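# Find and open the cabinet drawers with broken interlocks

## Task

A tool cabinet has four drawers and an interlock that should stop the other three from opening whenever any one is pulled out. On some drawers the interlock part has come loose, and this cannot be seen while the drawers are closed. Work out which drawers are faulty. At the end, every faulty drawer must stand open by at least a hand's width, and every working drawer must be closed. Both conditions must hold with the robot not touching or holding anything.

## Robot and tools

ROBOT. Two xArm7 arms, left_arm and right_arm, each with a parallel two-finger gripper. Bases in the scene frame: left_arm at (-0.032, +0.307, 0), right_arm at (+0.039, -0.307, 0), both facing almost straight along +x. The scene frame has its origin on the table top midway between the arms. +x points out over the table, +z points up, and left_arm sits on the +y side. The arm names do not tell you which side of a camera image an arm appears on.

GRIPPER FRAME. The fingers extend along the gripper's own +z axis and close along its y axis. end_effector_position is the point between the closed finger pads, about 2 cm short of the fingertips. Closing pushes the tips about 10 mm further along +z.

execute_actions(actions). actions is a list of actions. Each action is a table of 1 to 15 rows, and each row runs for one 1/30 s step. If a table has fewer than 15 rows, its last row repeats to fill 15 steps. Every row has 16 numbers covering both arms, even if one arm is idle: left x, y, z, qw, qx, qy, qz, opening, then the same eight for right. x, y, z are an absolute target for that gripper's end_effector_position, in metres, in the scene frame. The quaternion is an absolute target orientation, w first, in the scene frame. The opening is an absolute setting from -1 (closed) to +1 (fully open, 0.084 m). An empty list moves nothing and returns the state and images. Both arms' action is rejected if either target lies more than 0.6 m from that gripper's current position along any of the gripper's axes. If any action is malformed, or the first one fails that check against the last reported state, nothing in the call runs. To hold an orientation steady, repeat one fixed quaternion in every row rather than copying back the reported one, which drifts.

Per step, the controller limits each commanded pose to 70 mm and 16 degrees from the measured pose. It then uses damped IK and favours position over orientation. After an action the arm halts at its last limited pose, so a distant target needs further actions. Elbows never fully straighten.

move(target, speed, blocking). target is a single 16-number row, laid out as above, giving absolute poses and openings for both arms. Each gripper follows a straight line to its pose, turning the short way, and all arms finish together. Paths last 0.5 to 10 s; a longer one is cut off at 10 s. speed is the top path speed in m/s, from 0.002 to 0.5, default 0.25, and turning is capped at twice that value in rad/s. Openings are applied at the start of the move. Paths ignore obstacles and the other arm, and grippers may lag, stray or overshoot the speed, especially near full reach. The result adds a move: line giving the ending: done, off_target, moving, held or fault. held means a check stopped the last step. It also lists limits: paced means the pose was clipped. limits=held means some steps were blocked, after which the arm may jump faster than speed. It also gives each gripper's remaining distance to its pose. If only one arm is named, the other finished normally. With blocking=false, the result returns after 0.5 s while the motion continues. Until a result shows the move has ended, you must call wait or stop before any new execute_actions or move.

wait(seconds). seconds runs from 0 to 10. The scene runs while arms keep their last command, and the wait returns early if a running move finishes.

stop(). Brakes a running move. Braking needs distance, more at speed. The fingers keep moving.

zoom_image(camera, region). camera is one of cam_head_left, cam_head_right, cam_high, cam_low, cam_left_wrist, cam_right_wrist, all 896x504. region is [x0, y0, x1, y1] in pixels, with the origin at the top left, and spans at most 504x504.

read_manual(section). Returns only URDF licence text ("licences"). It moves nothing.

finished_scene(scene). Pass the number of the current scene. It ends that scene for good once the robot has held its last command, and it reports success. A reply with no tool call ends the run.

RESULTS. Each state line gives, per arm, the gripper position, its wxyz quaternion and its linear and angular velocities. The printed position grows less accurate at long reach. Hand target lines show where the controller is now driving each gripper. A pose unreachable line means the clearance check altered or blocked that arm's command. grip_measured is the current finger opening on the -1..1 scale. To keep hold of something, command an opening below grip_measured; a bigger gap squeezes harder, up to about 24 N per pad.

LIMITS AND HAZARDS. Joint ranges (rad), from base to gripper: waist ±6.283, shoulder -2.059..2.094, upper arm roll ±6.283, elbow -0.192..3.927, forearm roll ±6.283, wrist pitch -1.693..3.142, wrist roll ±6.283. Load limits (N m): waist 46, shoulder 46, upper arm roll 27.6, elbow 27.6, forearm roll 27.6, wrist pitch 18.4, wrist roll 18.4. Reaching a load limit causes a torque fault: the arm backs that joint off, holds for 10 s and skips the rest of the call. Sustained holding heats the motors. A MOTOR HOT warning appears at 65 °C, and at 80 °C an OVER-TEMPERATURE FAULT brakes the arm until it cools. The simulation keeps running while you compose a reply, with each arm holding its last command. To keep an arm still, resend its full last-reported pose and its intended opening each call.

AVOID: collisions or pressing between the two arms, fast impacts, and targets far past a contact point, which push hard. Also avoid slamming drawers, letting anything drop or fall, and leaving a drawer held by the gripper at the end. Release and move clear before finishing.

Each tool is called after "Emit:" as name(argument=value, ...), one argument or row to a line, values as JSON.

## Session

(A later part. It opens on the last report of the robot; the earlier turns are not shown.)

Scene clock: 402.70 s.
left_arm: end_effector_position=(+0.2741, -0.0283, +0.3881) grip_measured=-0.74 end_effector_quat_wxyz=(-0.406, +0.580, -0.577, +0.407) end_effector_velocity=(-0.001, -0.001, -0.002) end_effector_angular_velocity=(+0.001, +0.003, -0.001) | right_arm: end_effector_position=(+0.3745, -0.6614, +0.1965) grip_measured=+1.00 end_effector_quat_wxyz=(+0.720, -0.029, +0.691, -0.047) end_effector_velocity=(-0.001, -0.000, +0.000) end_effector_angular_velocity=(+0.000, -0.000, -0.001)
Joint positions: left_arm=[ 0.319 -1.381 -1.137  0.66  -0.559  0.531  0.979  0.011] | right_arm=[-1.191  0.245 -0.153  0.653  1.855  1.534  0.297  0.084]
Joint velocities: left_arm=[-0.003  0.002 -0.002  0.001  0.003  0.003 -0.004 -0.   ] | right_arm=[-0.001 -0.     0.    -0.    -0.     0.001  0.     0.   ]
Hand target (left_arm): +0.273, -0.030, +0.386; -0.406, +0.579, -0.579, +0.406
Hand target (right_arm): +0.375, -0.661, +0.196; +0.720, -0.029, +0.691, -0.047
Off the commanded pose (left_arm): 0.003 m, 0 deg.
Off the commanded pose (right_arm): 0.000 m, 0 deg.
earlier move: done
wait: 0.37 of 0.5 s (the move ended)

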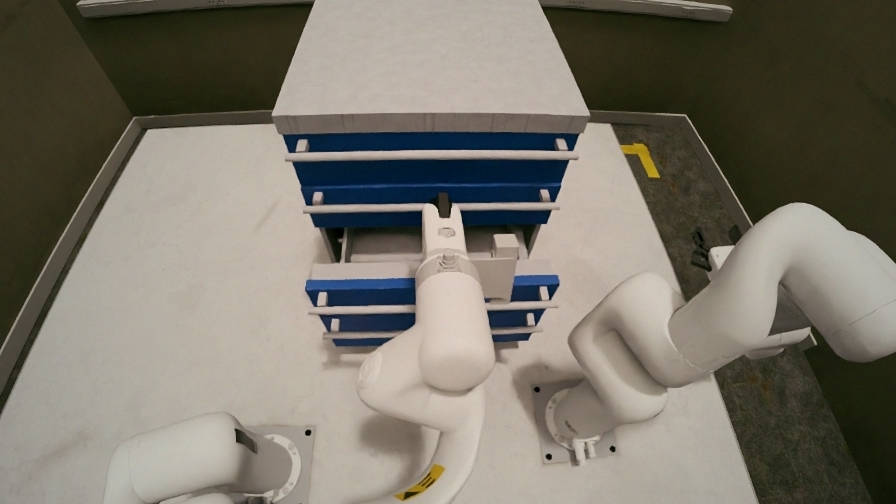

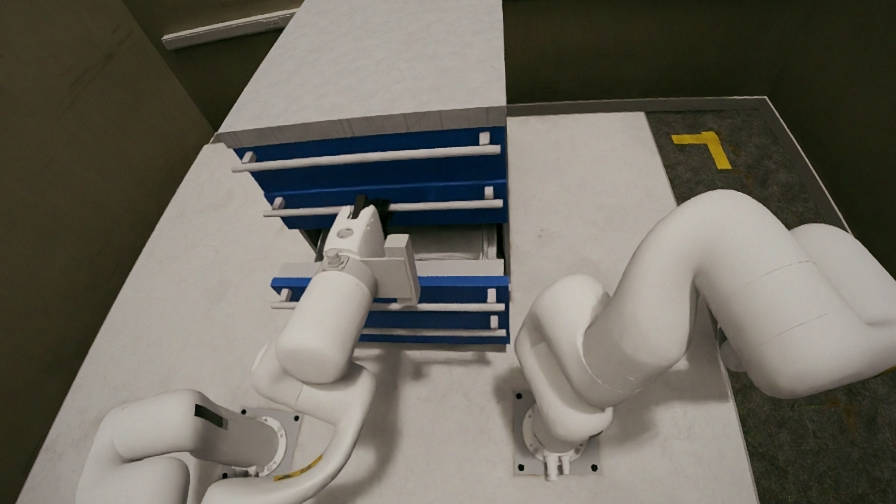

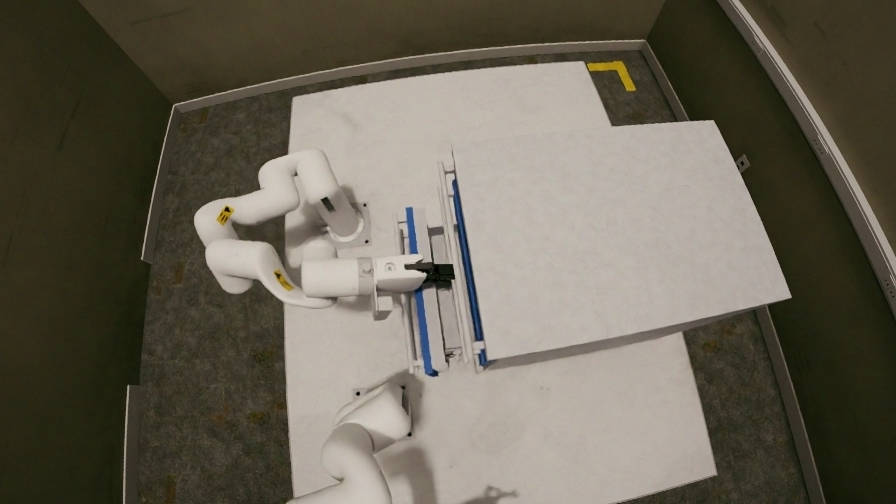

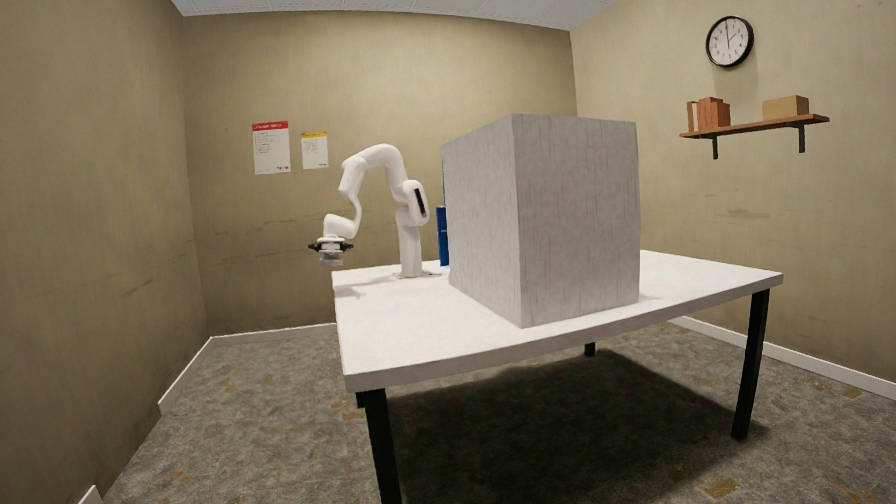

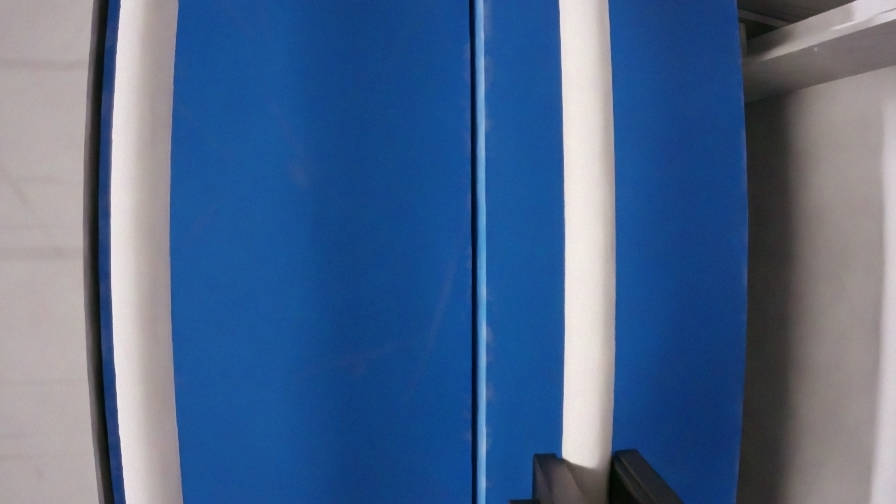

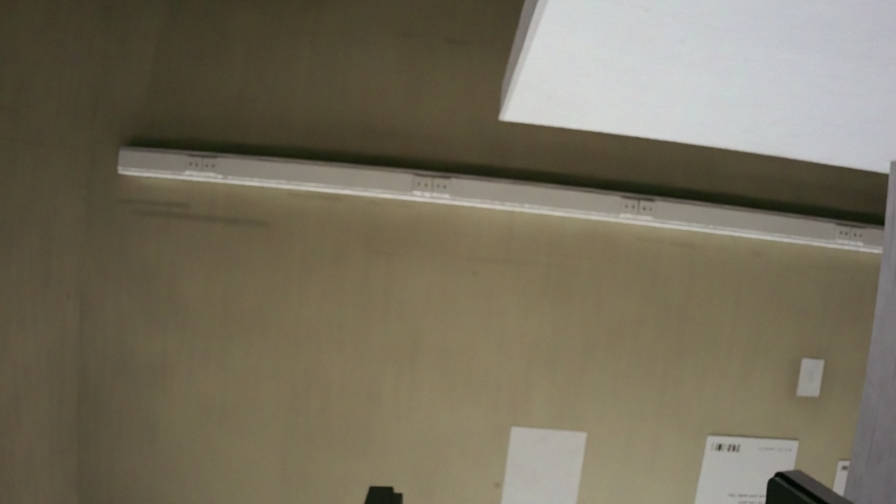

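Emit:
move(
  target=[0.2815,-0.03,0.3893,0.4056,-0.5792,0.5792,-0.4056,-1,0.3745,-0.6614,0.1965,0.72,-0.029,0.691,-0.047,1],
  speed=0.03,
)

Emit:
move(
  target=[0.25,-0.03,0.401,0.4056,-0.5792,0.5792,-0.4056,0.0,0.3745,-0.6614,0.1965,0.72,-0.029,0.691,-0.047,1],
  speed=0.06,
)

Emit:
move(
  target=[0.13,-0.03,0.39,0.4056,-0.5792,0.5792,-0.4056,0.0,0.3745,-0.6614,0.1965,0.72,-0.029,0.691,-0.047,1],
  speed=0.18,
)

Emit:
move(
  target=[0.13,-0.03,0.2995,0.4056,-0.5792,0.5792,-0.4056,0.0,0.3745,-0.6614,0.1965,0.72,-0.029,0.691,-0.047,1],
  speed=0.15,
)

Emit:
move(
  target=[0.165,-0.03,0.2865,0.4056,-0.5792,0.5792,-0.4056,0.0,0.3745,-0.6614,0.1965,0.72,-0.029,0.691,-0.047,1],
  speed=0.08,
)

Scene clock: 420.10 s.
left_arm: end_effector_position=(+0.2809, -0.0306, +0.3885) grip_measured=-0.74 end_effector_quat_wxyz=(-0.405, +0.579, -0.580, +0.405) end_effector_velocity=(+0.001, -0.001, +0.001) end_effector_angular_velocity=(+0.001, -0.003, -0.001) | right_arm: end_effector_position=(+0.3745, -0.6614, +0.1965) grip_measured=+1.00 end_effector_quat_wxyz=(+0.720, -0.029, +0.691, -0.047) end_effector_velocity=(-0.000, -0.000, +0.000) end_effector_angular_velocity=(-0.001, -0.002, -0.000)
Joint positions: left_arm=[ 0.34  -1.36  -1.143  0.674 -0.562  0.516  0.992  0.011] | right_arm=[-1.191  0.245 -0.153  0.653  1.855  1.534  0.297  0.084]
Joint velocities: left_arm=[ 0.004  0.001 -0.002  0.002 -0.001 -0.004  0.002  0.   ] | right_arm=[-0.    -0.    -0.     0.     0.     0.002 -0.     0.   ]
Hand target (left_arm): +0.281, -0.030, +0.389; -0.406, +0.579, -0.579, +0.406
Hand target (right_arm): +0.374, -0.661, +0.197; +0.720, -0.029, +0.691, -0.047
Off the commanded pose (left_arm): 0.001 m, 0 deg.
Off the commanded pose (right_arm): 0.000 m, 0 deg.
move: done

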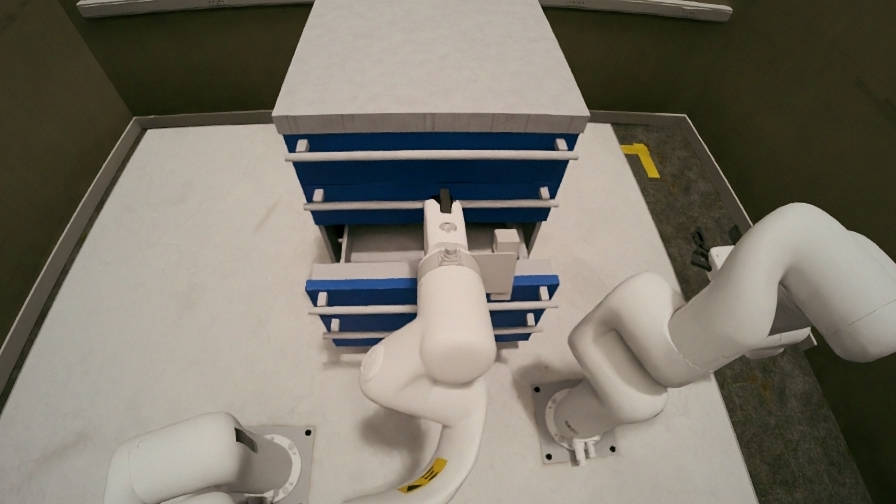

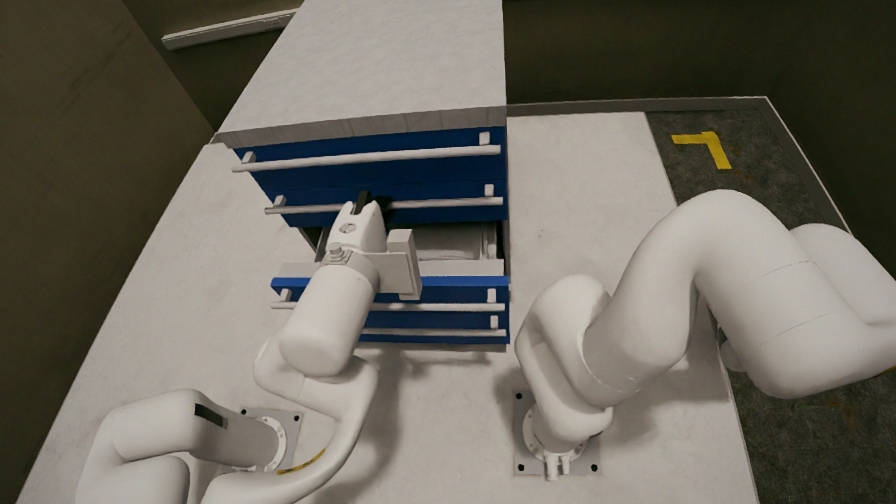

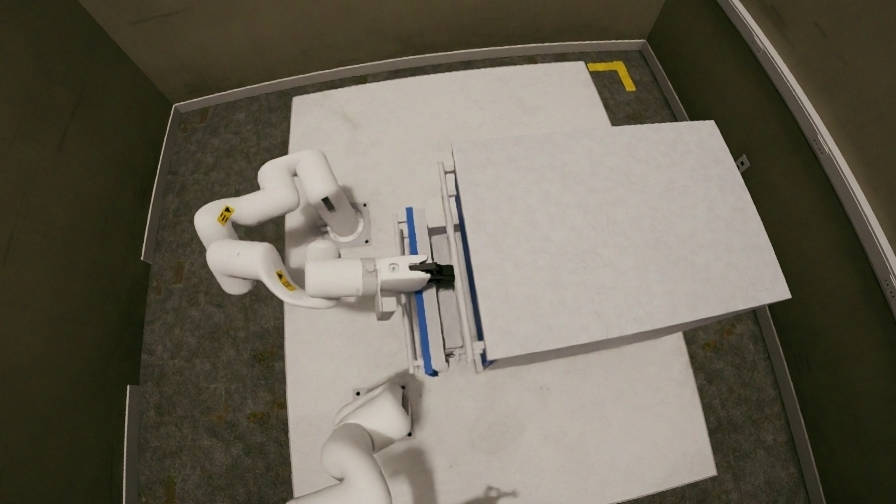

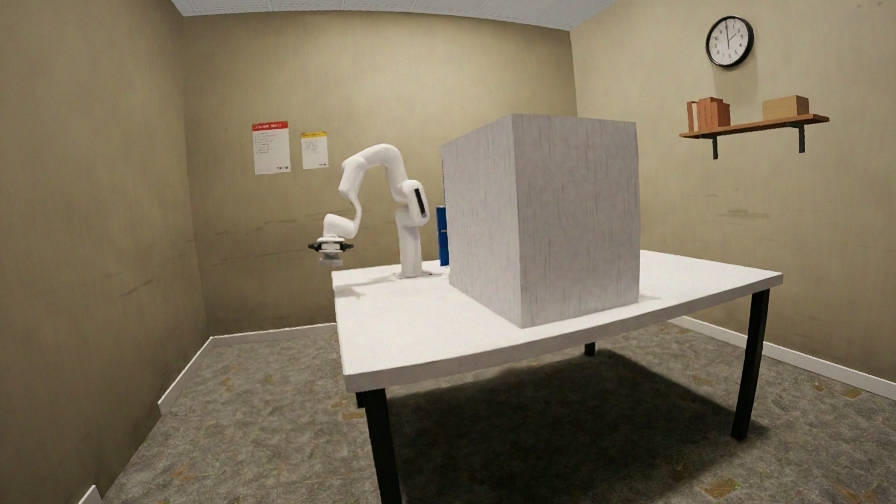

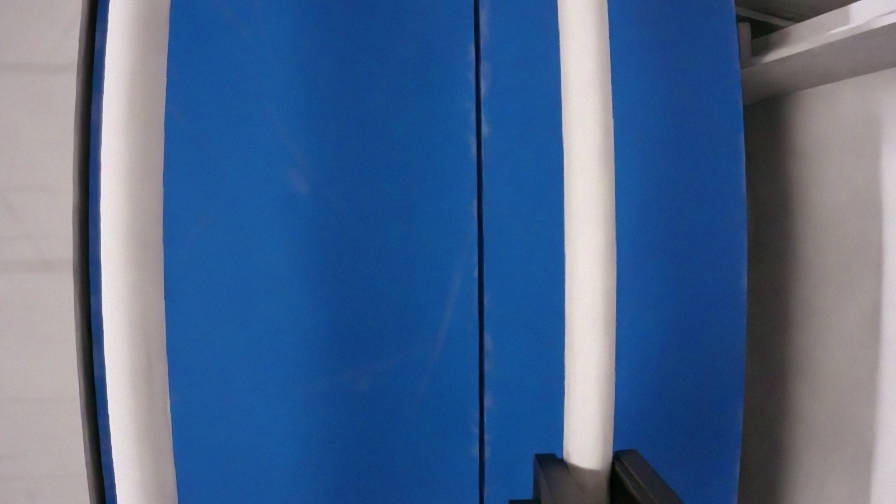

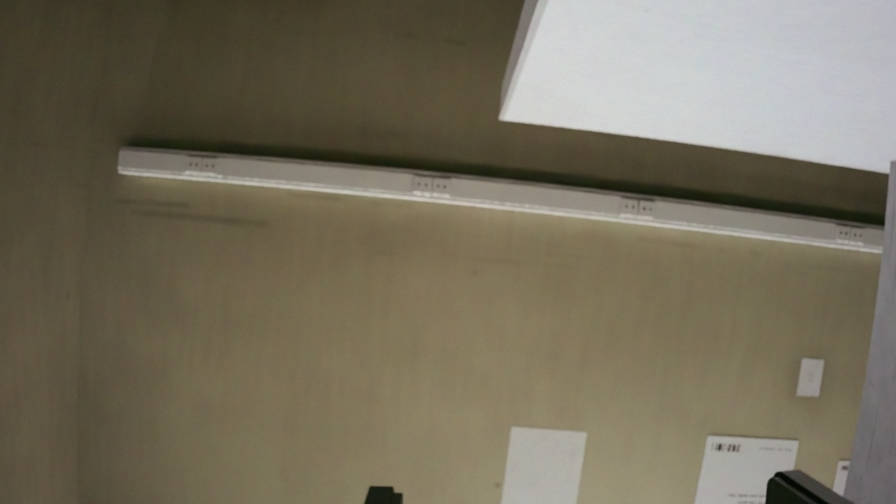

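Scene clock: 420.97 s.
left_arm: end_effector_position=(+0.2503, -0.0299, +0.4008) grip_measured=-0.01 end_effector_quat_wxyz=(-0.406, +0.579, -0.579, +0.405) end_effector_velocity=(+0.001, +0.001, -0.000) end_effector_angular_velocity=(-0.001, +0.002, +0.004) | right_arm: end_effector_position=(+0.3745, -0.6614, +0.1965) grip_measured=+1.00 end_effector_quat_wxyz=(+0.720, -0.029, +0.691, -0.047) end_effector_velocity=(+0.000, +0.000, +0.001) end_effector_angular_velocity=(-0.001, -0.002, +0.001)
Joint positions: left_arm=[ 0.27  -1.424 -1.089  0.677 -0.53   0.62   0.973  0.044] | right_arm=[-1.191  0.245 -0.153  0.653  1.855  1.534  0.297  0.084]
Joint velocities: left_arm=[ 0.001 -0.     0.001 -0.001  0.001  0.003 -0.    -0.   ] | right_arm=[-0.    -0.     0.     0.001 -0.     0.002 -0.     0.   ]
Hand target (left_arm): +0.250, -0.030, +0.401; -0.406, +0.579, -0.579, +0.406
Hand target (right_arm): +0.375, -0.661, +0.197; +0.720, -0.029, +0.691, -0.047
Off the commanded pose (left_arm): 0.000 m, 0 deg.
Off the commanded pose (right_arm): 0.000 m, 0 deg.
move: done

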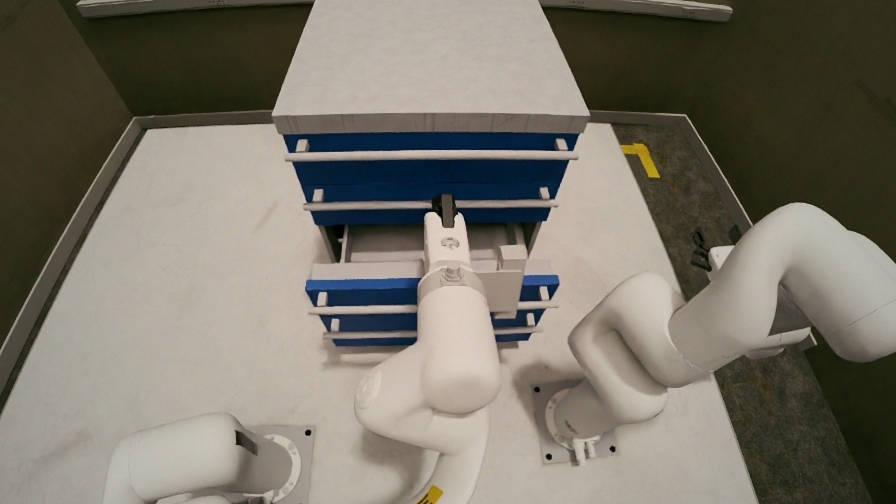

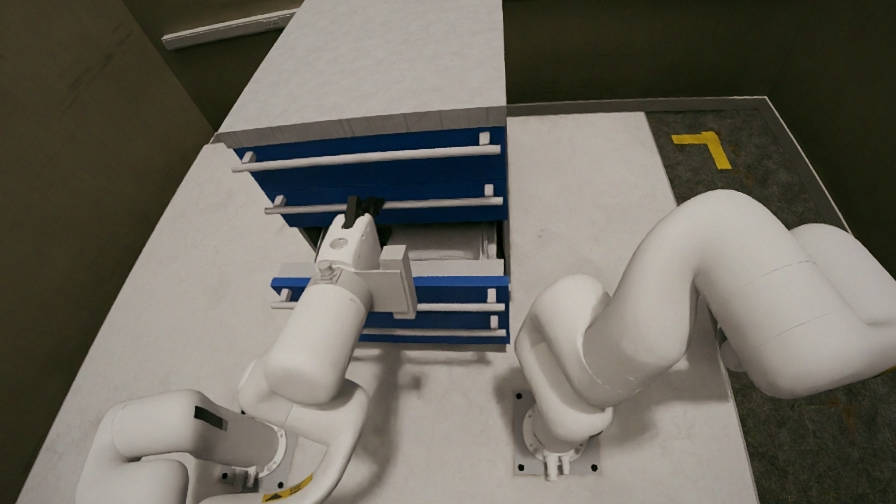

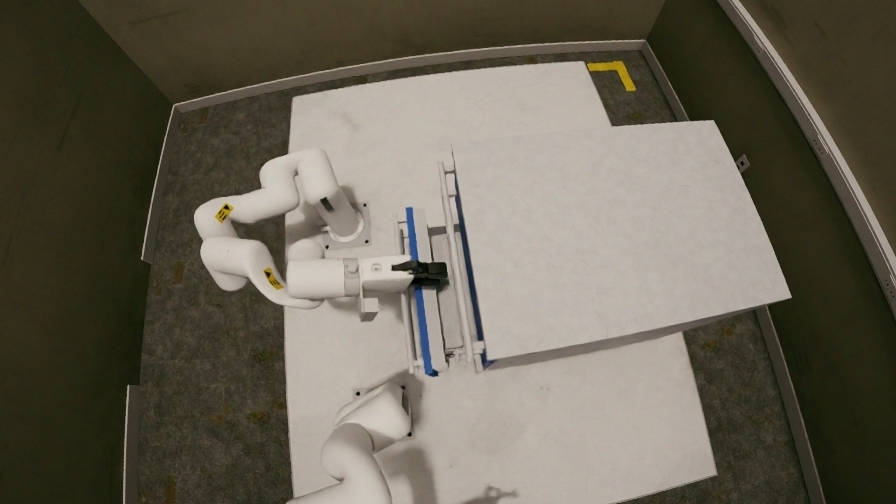

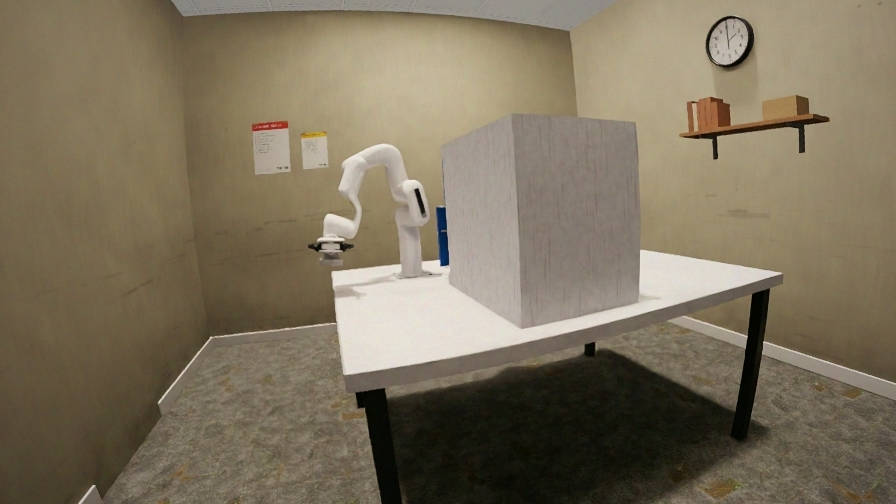

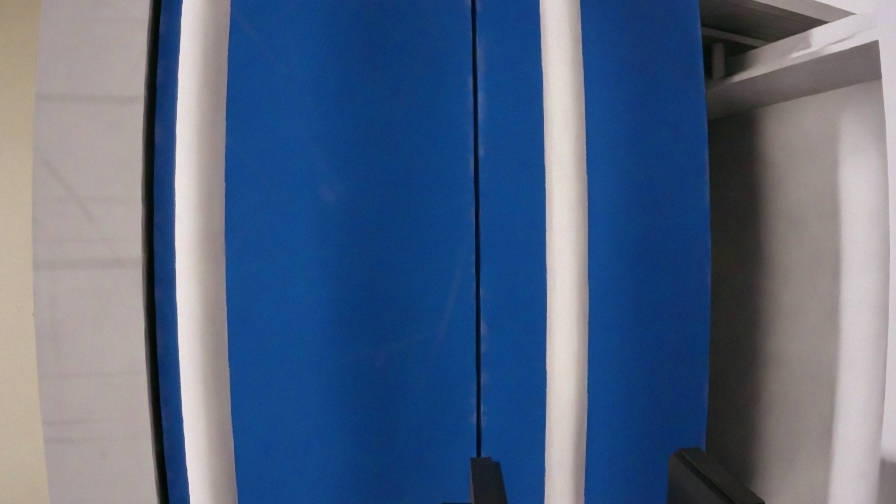

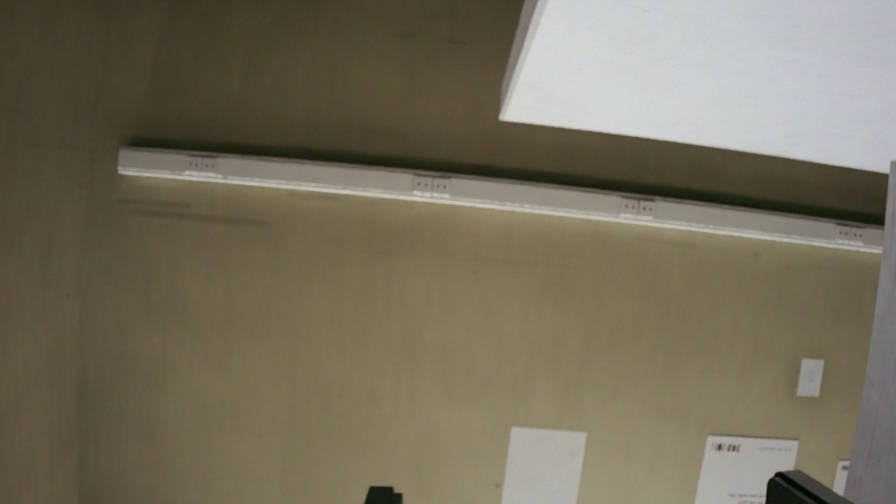

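Scene clock: 422.10 s.
left_arm: end_effector_position=(+0.1308, -0.0298, +0.3899) grip_measured=-0.01 end_effector_quat_wxyz=(-0.406, +0.580, -0.579, +0.405) end_effector_velocity=(-0.004, -0.003, +0.002) end_effector_angular_velocity=(-0.000, -0.006, -0.010) | right_arm: end_effector_position=(+0.3745, -0.6614, +0.1965) grip_measured=+1.00 end_effector_quat_wxyz=(+0.720, -0.029, +0.691, -0.047) end_effector_velocity=(+0.000, +0.000, -0.000) end_effector_angular_velocity=(-0.001, +0.000, +0.001)
Joint positions: left_arm=[-0.001 -1.648 -1.052  0.685 -0.446  0.966  0.825  0.044] | right_arm=[-1.191  0.245 -0.153  0.653  1.855  1.534  0.297  0.084]
Joint velocities: left_arm=[-0.005 -0.003  0.     0.006  0.     0.    -0.    -0.   ] | right_arm=[ 0.001 -0.    -0.     0.    -0.    -0.    -0.001 -0.   ]
Hand target (left_arm): +0.130, -0.030, +0.390; -0.406, +0.579, -0.579, +0.406
Hand target (right_arm): +0.375, -0.661, +0.196; +0.720, -0.029, +0.691, -0.047
Off the commanded pose (left_arm): 0.001 m, 0 deg.
Off the commanded pose (right_arm): 0.000 m, 0 deg.
move: done

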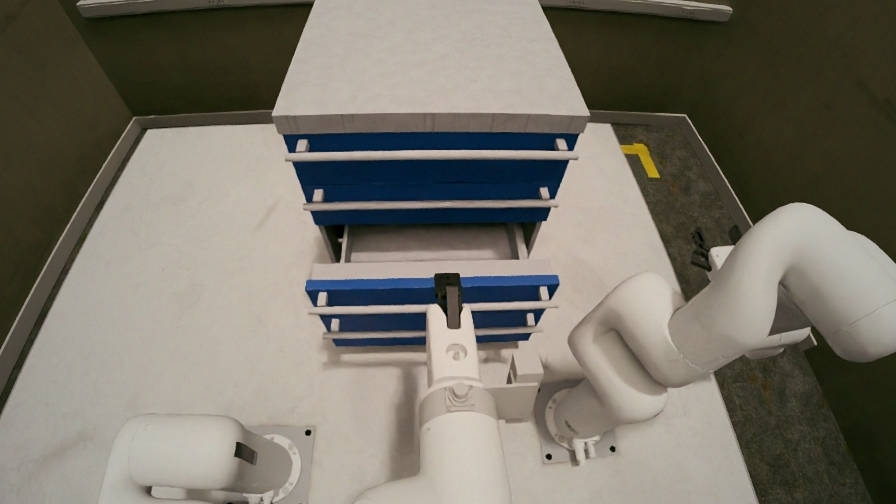

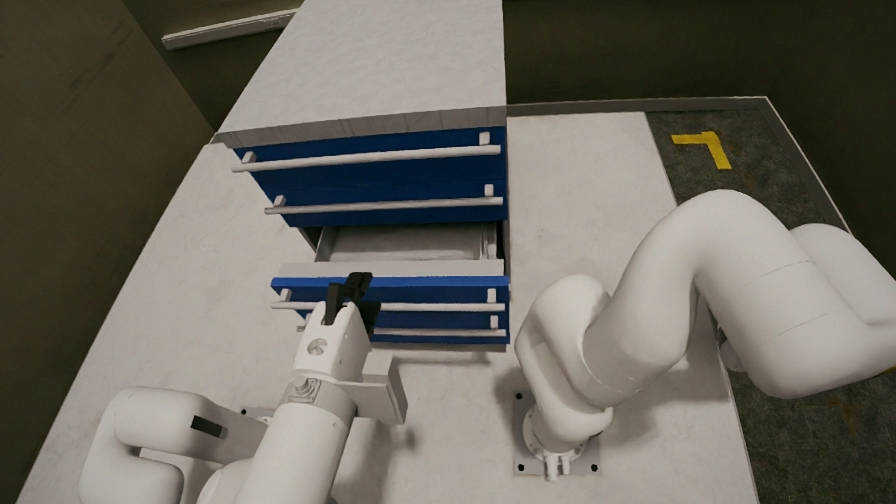

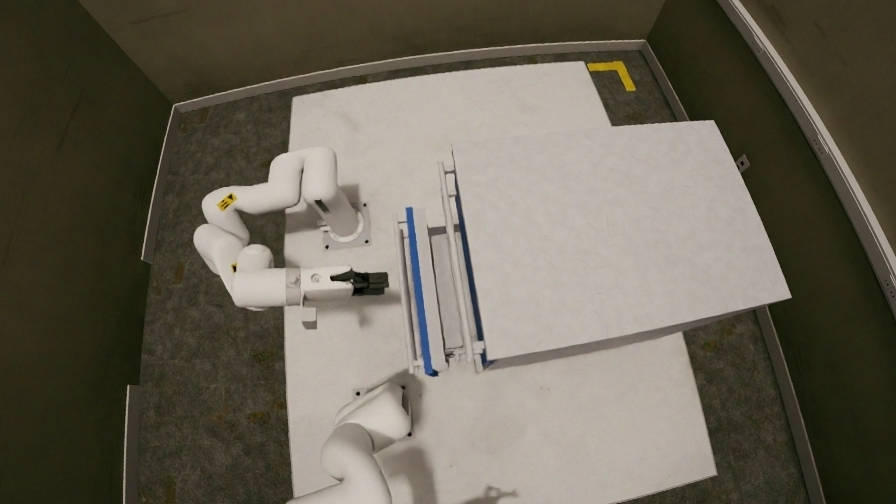

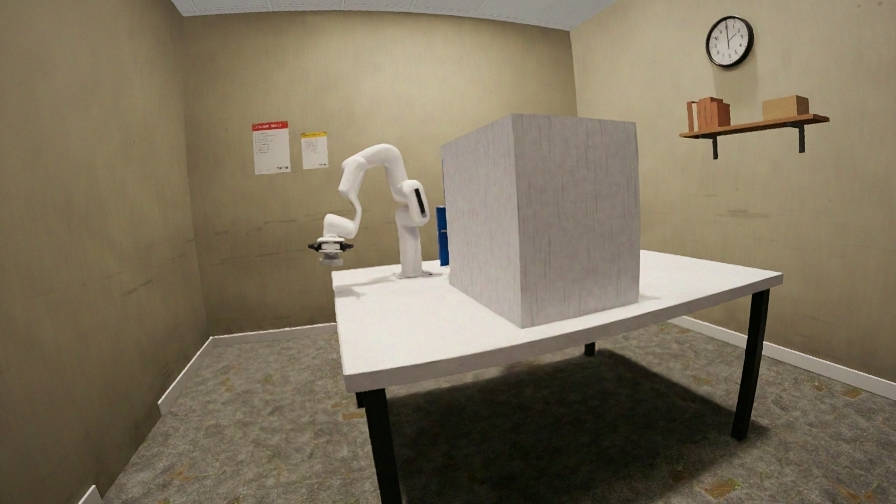

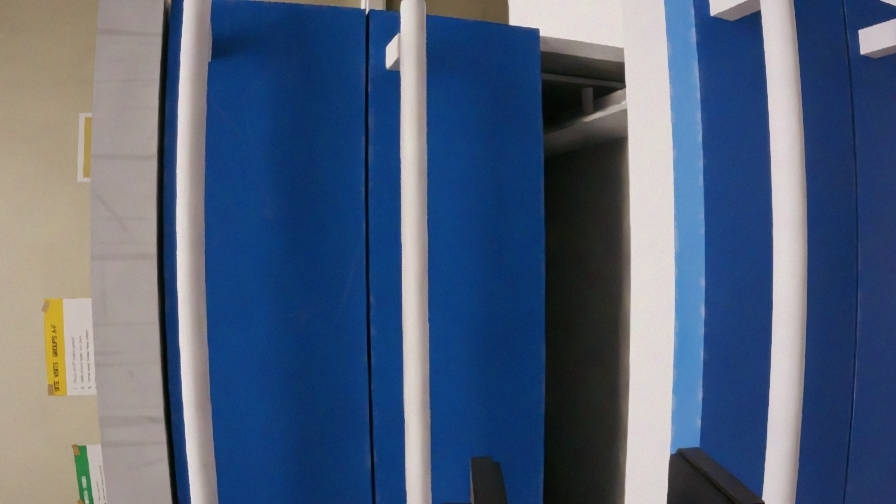

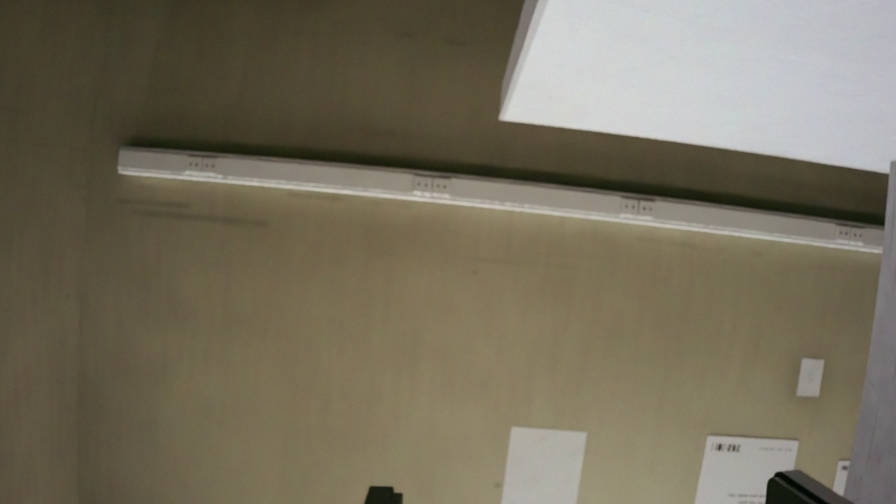

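Scene clock: 423.07 s.
left_arm: end_effector_position=(+0.1302, -0.0296, +0.3003) grip_measured=-0.01 end_effector_quat_wxyz=(-0.406, +0.579, -0.579, +0.406) end_effector_velocity=(+0.001, +0.001, -0.002) end_effector_angular_velocity=(+0.002, +0.000, +0.002) | right_arm: end_effector_position=(+0.3745, -0.6614, +0.1965) grip_measured=+1.00 end_effector_quat_wxyz=(+0.720, -0.029, +0.691, -0.047) end_effector_velocity=(+0.000, -0.000, +0.000) end_effector_angular_velocity=(-0.000, -0.000, +0.000)
Joint positions: left_arm=[-0.119 -1.726 -1.297  0.553 -0.574  0.915  0.698  0.044] | right_arm=[-1.191  0.245 -0.153  0.653  1.855  1.534  0.297  0.084]
Joint velocities: left_arm=[-0.001  0.    -0.005 -0.002 -0.001 -0.    -0.002 -0.   ] | right_arm=[ 0. -0. -0.  0. -0.  0.  0. -0.]
Hand target (left_arm): +0.130, -0.030, +0.300; -0.406, +0.579, -0.579, +0.406
Hand target (right_arm): +0.374, -0.661, +0.197; +0.720, -0.029, +0.691, -0.047
Off the commanded pose (left_arm): 0.001 m, 0 deg.
Off the commanded pose (right_arm): 0.000 m, 0 deg.
move: done

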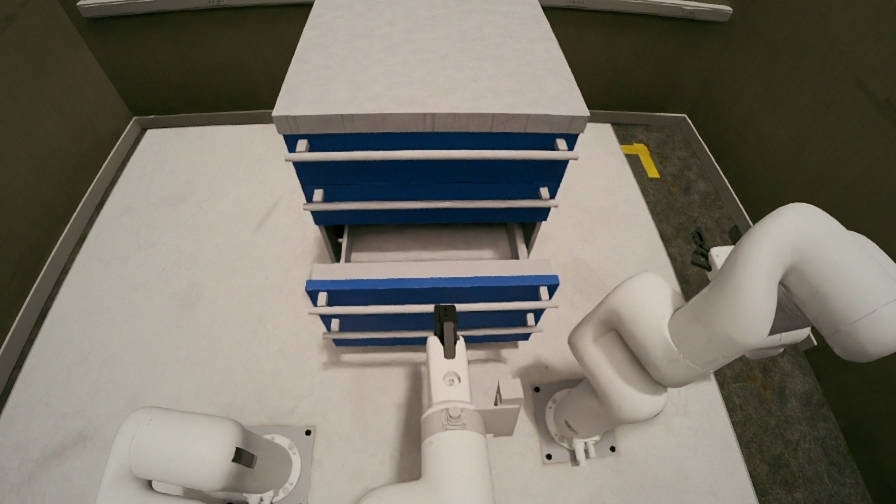

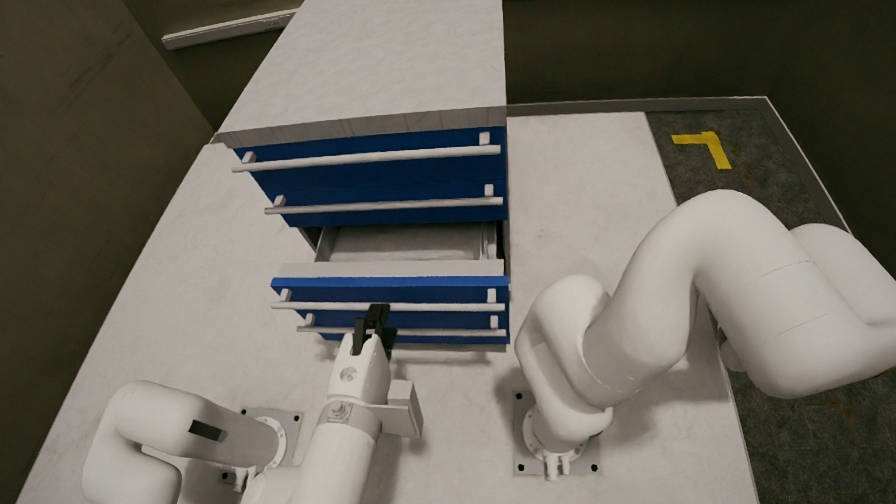

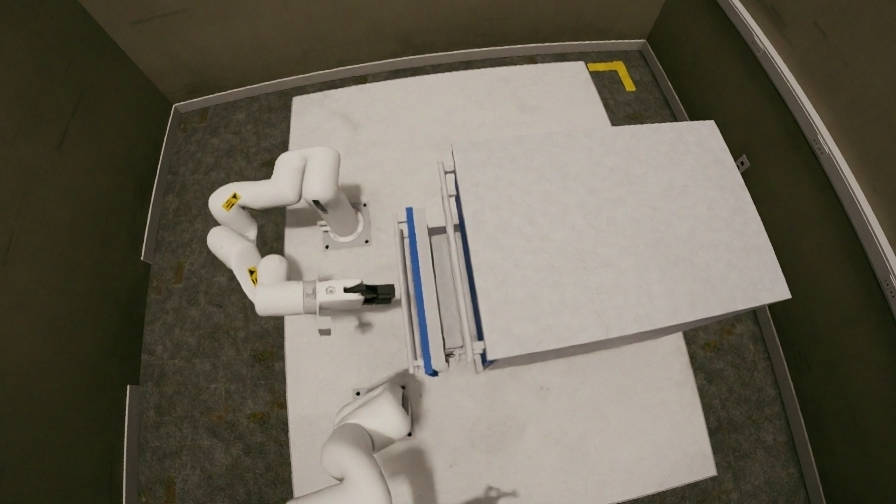

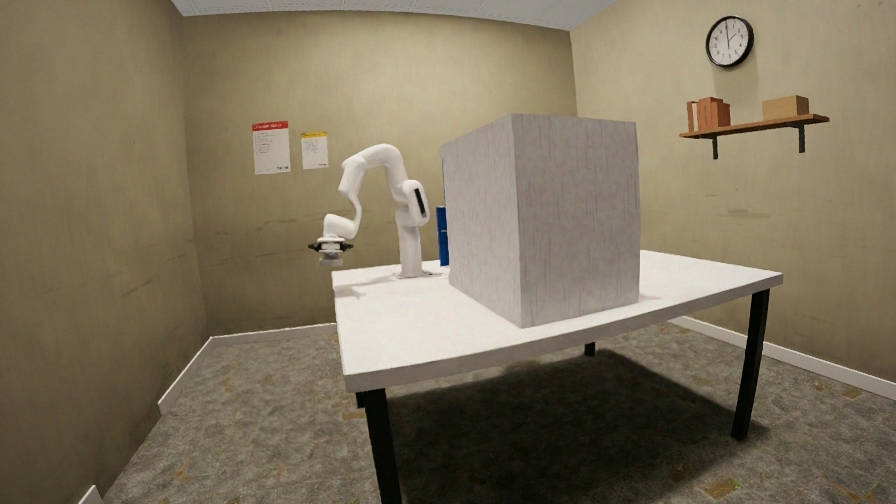

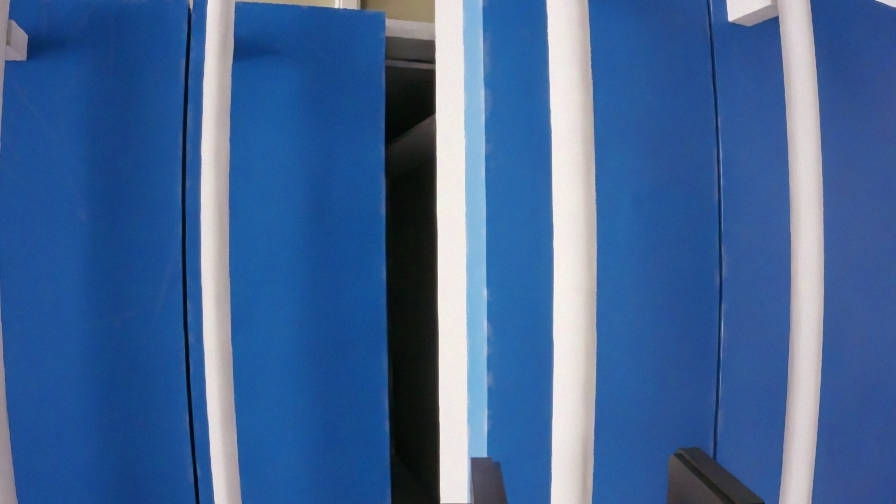

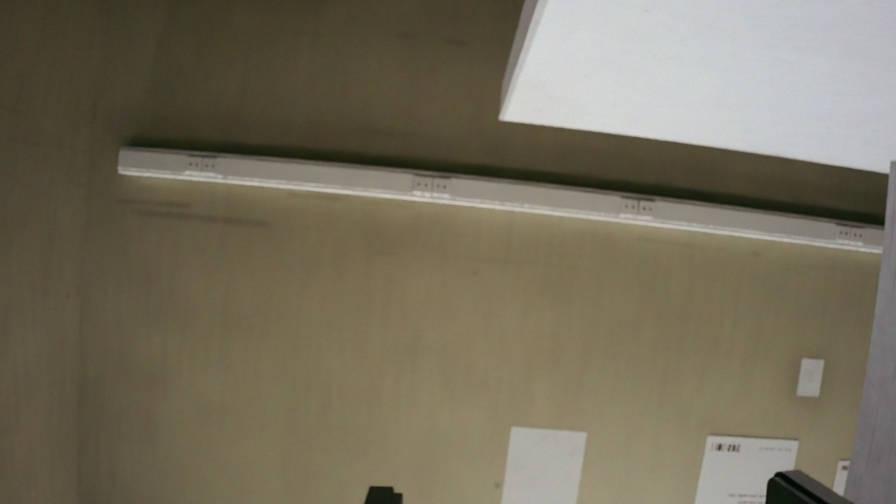

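Scene clock: 423.87 s.
left_arm: end_effector_position=(+0.1646, -0.0301, +0.2868) grip_measured=-0.01 end_effector_quat_wxyz=(-0.406, +0.579, -0.579, +0.406) end_effector_velocity=(-0.000, -0.001, +0.000) end_effector_angular_velocity=(-0.000, -0.001, -0.003) | right_arm: end_effector_position=(+0.3745, -0.6614, +0.1965) grip_measured=+1.00 end_effector_quat_wxyz=(+0.720, -0.029, +0.691, -0.047) end_effector_velocity=(-0.000, -0.001, -0.000) end_effector_angular_velocity=(-0.001, +0.001, -0.001)
Joint positions: left_arm=[-0.048 -1.684 -1.354  0.518 -0.638  0.79   0.728  0.044] | right_arm=[-1.191  0.245 -0.153  0.653  1.855  1.534  0.297  0.084]
Joint velocities: left_arm=[-0.     0.    -0.001  0.    -0.001 -0.003  0.001  0.   ] | right_arm=[-0.001 -0.     0.     0.001  0.    -0.001 -0.    -0.   ]
Hand target (left_arm): +0.165, -0.030, +0.287; -0.406, +0.579, -0.579, +0.406
Hand target (right_arm): +0.375, -0.661, +0.197; +0.720, -0.029, +0.691, -0.047
Off the commanded pose (left_arm): 0.000 m, 0 deg.
Off the commanded pose (right_arm): 0.000 m, 0 deg.
move: done

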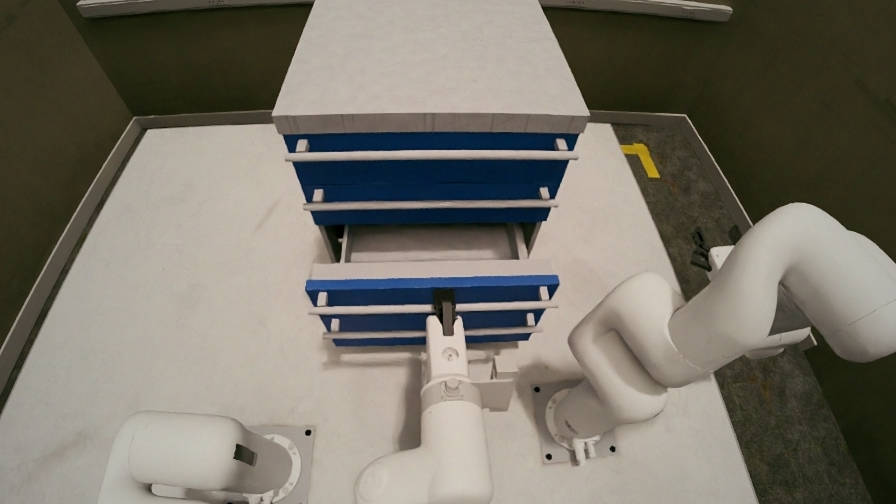

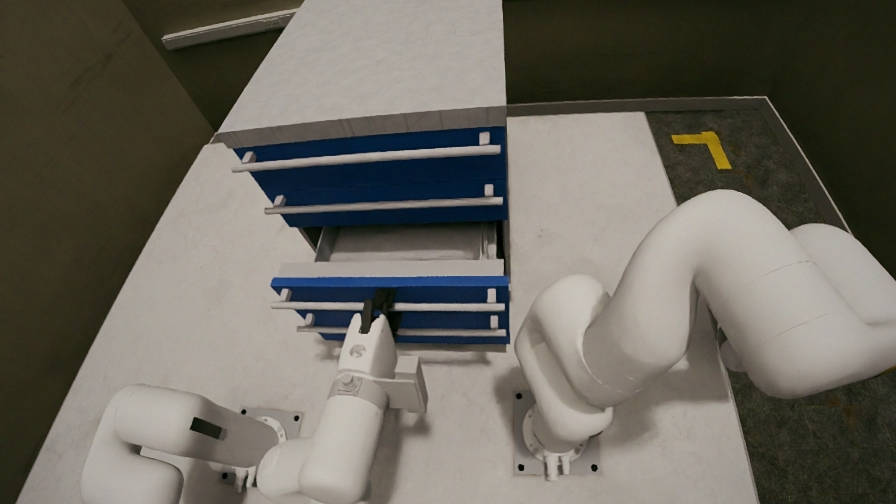

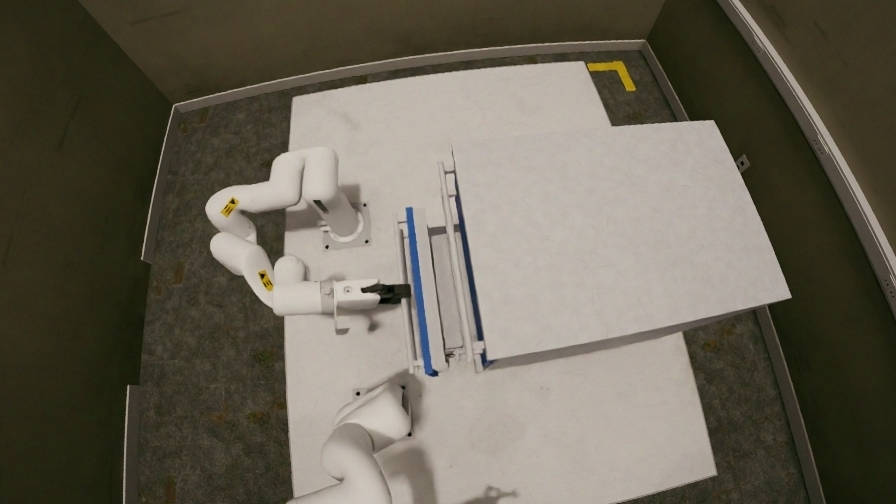

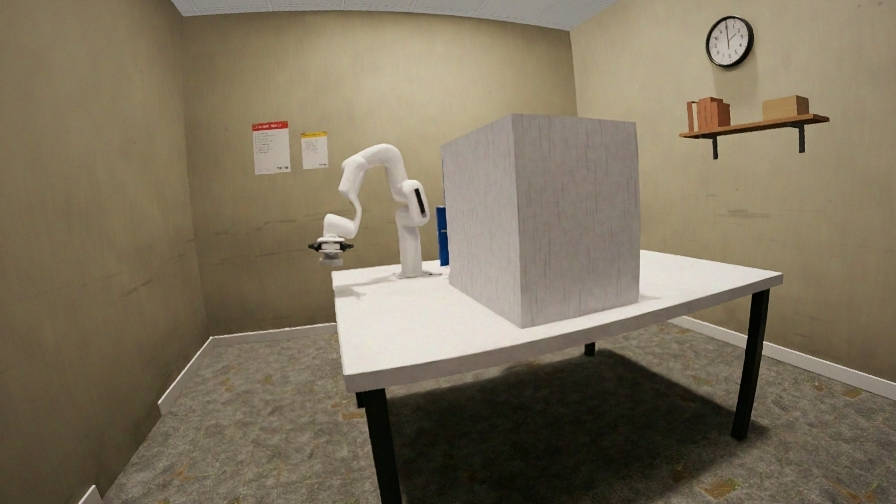

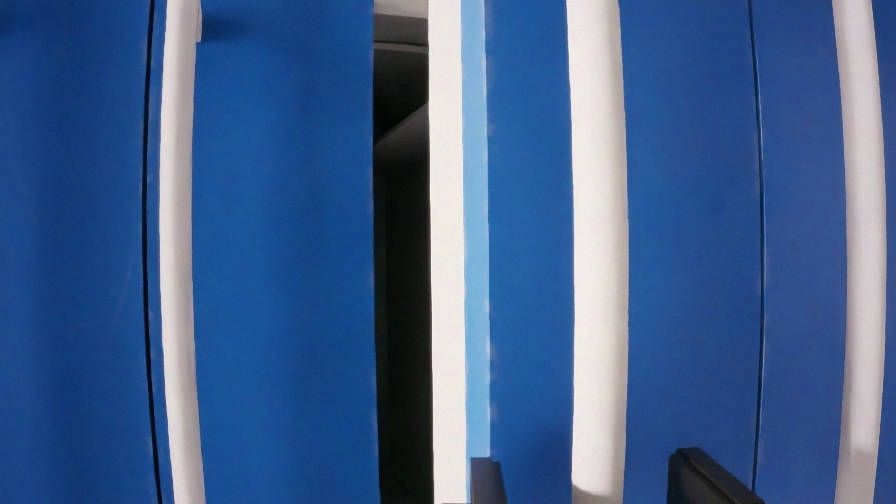

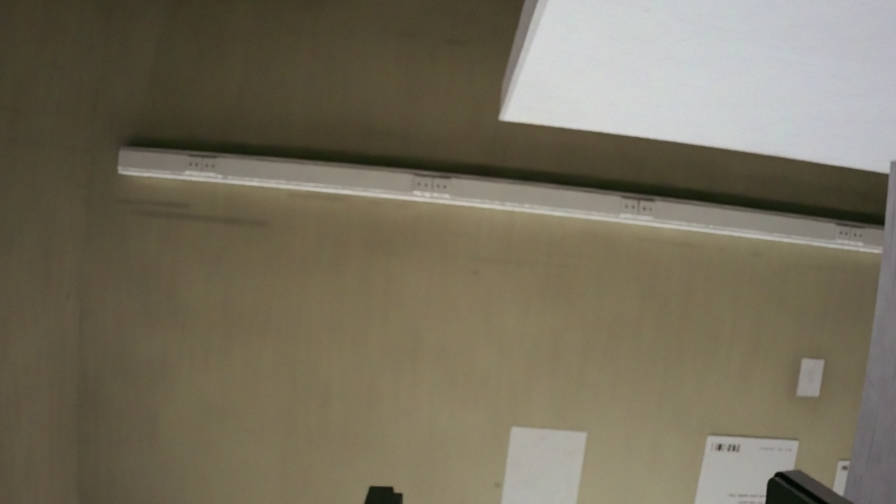

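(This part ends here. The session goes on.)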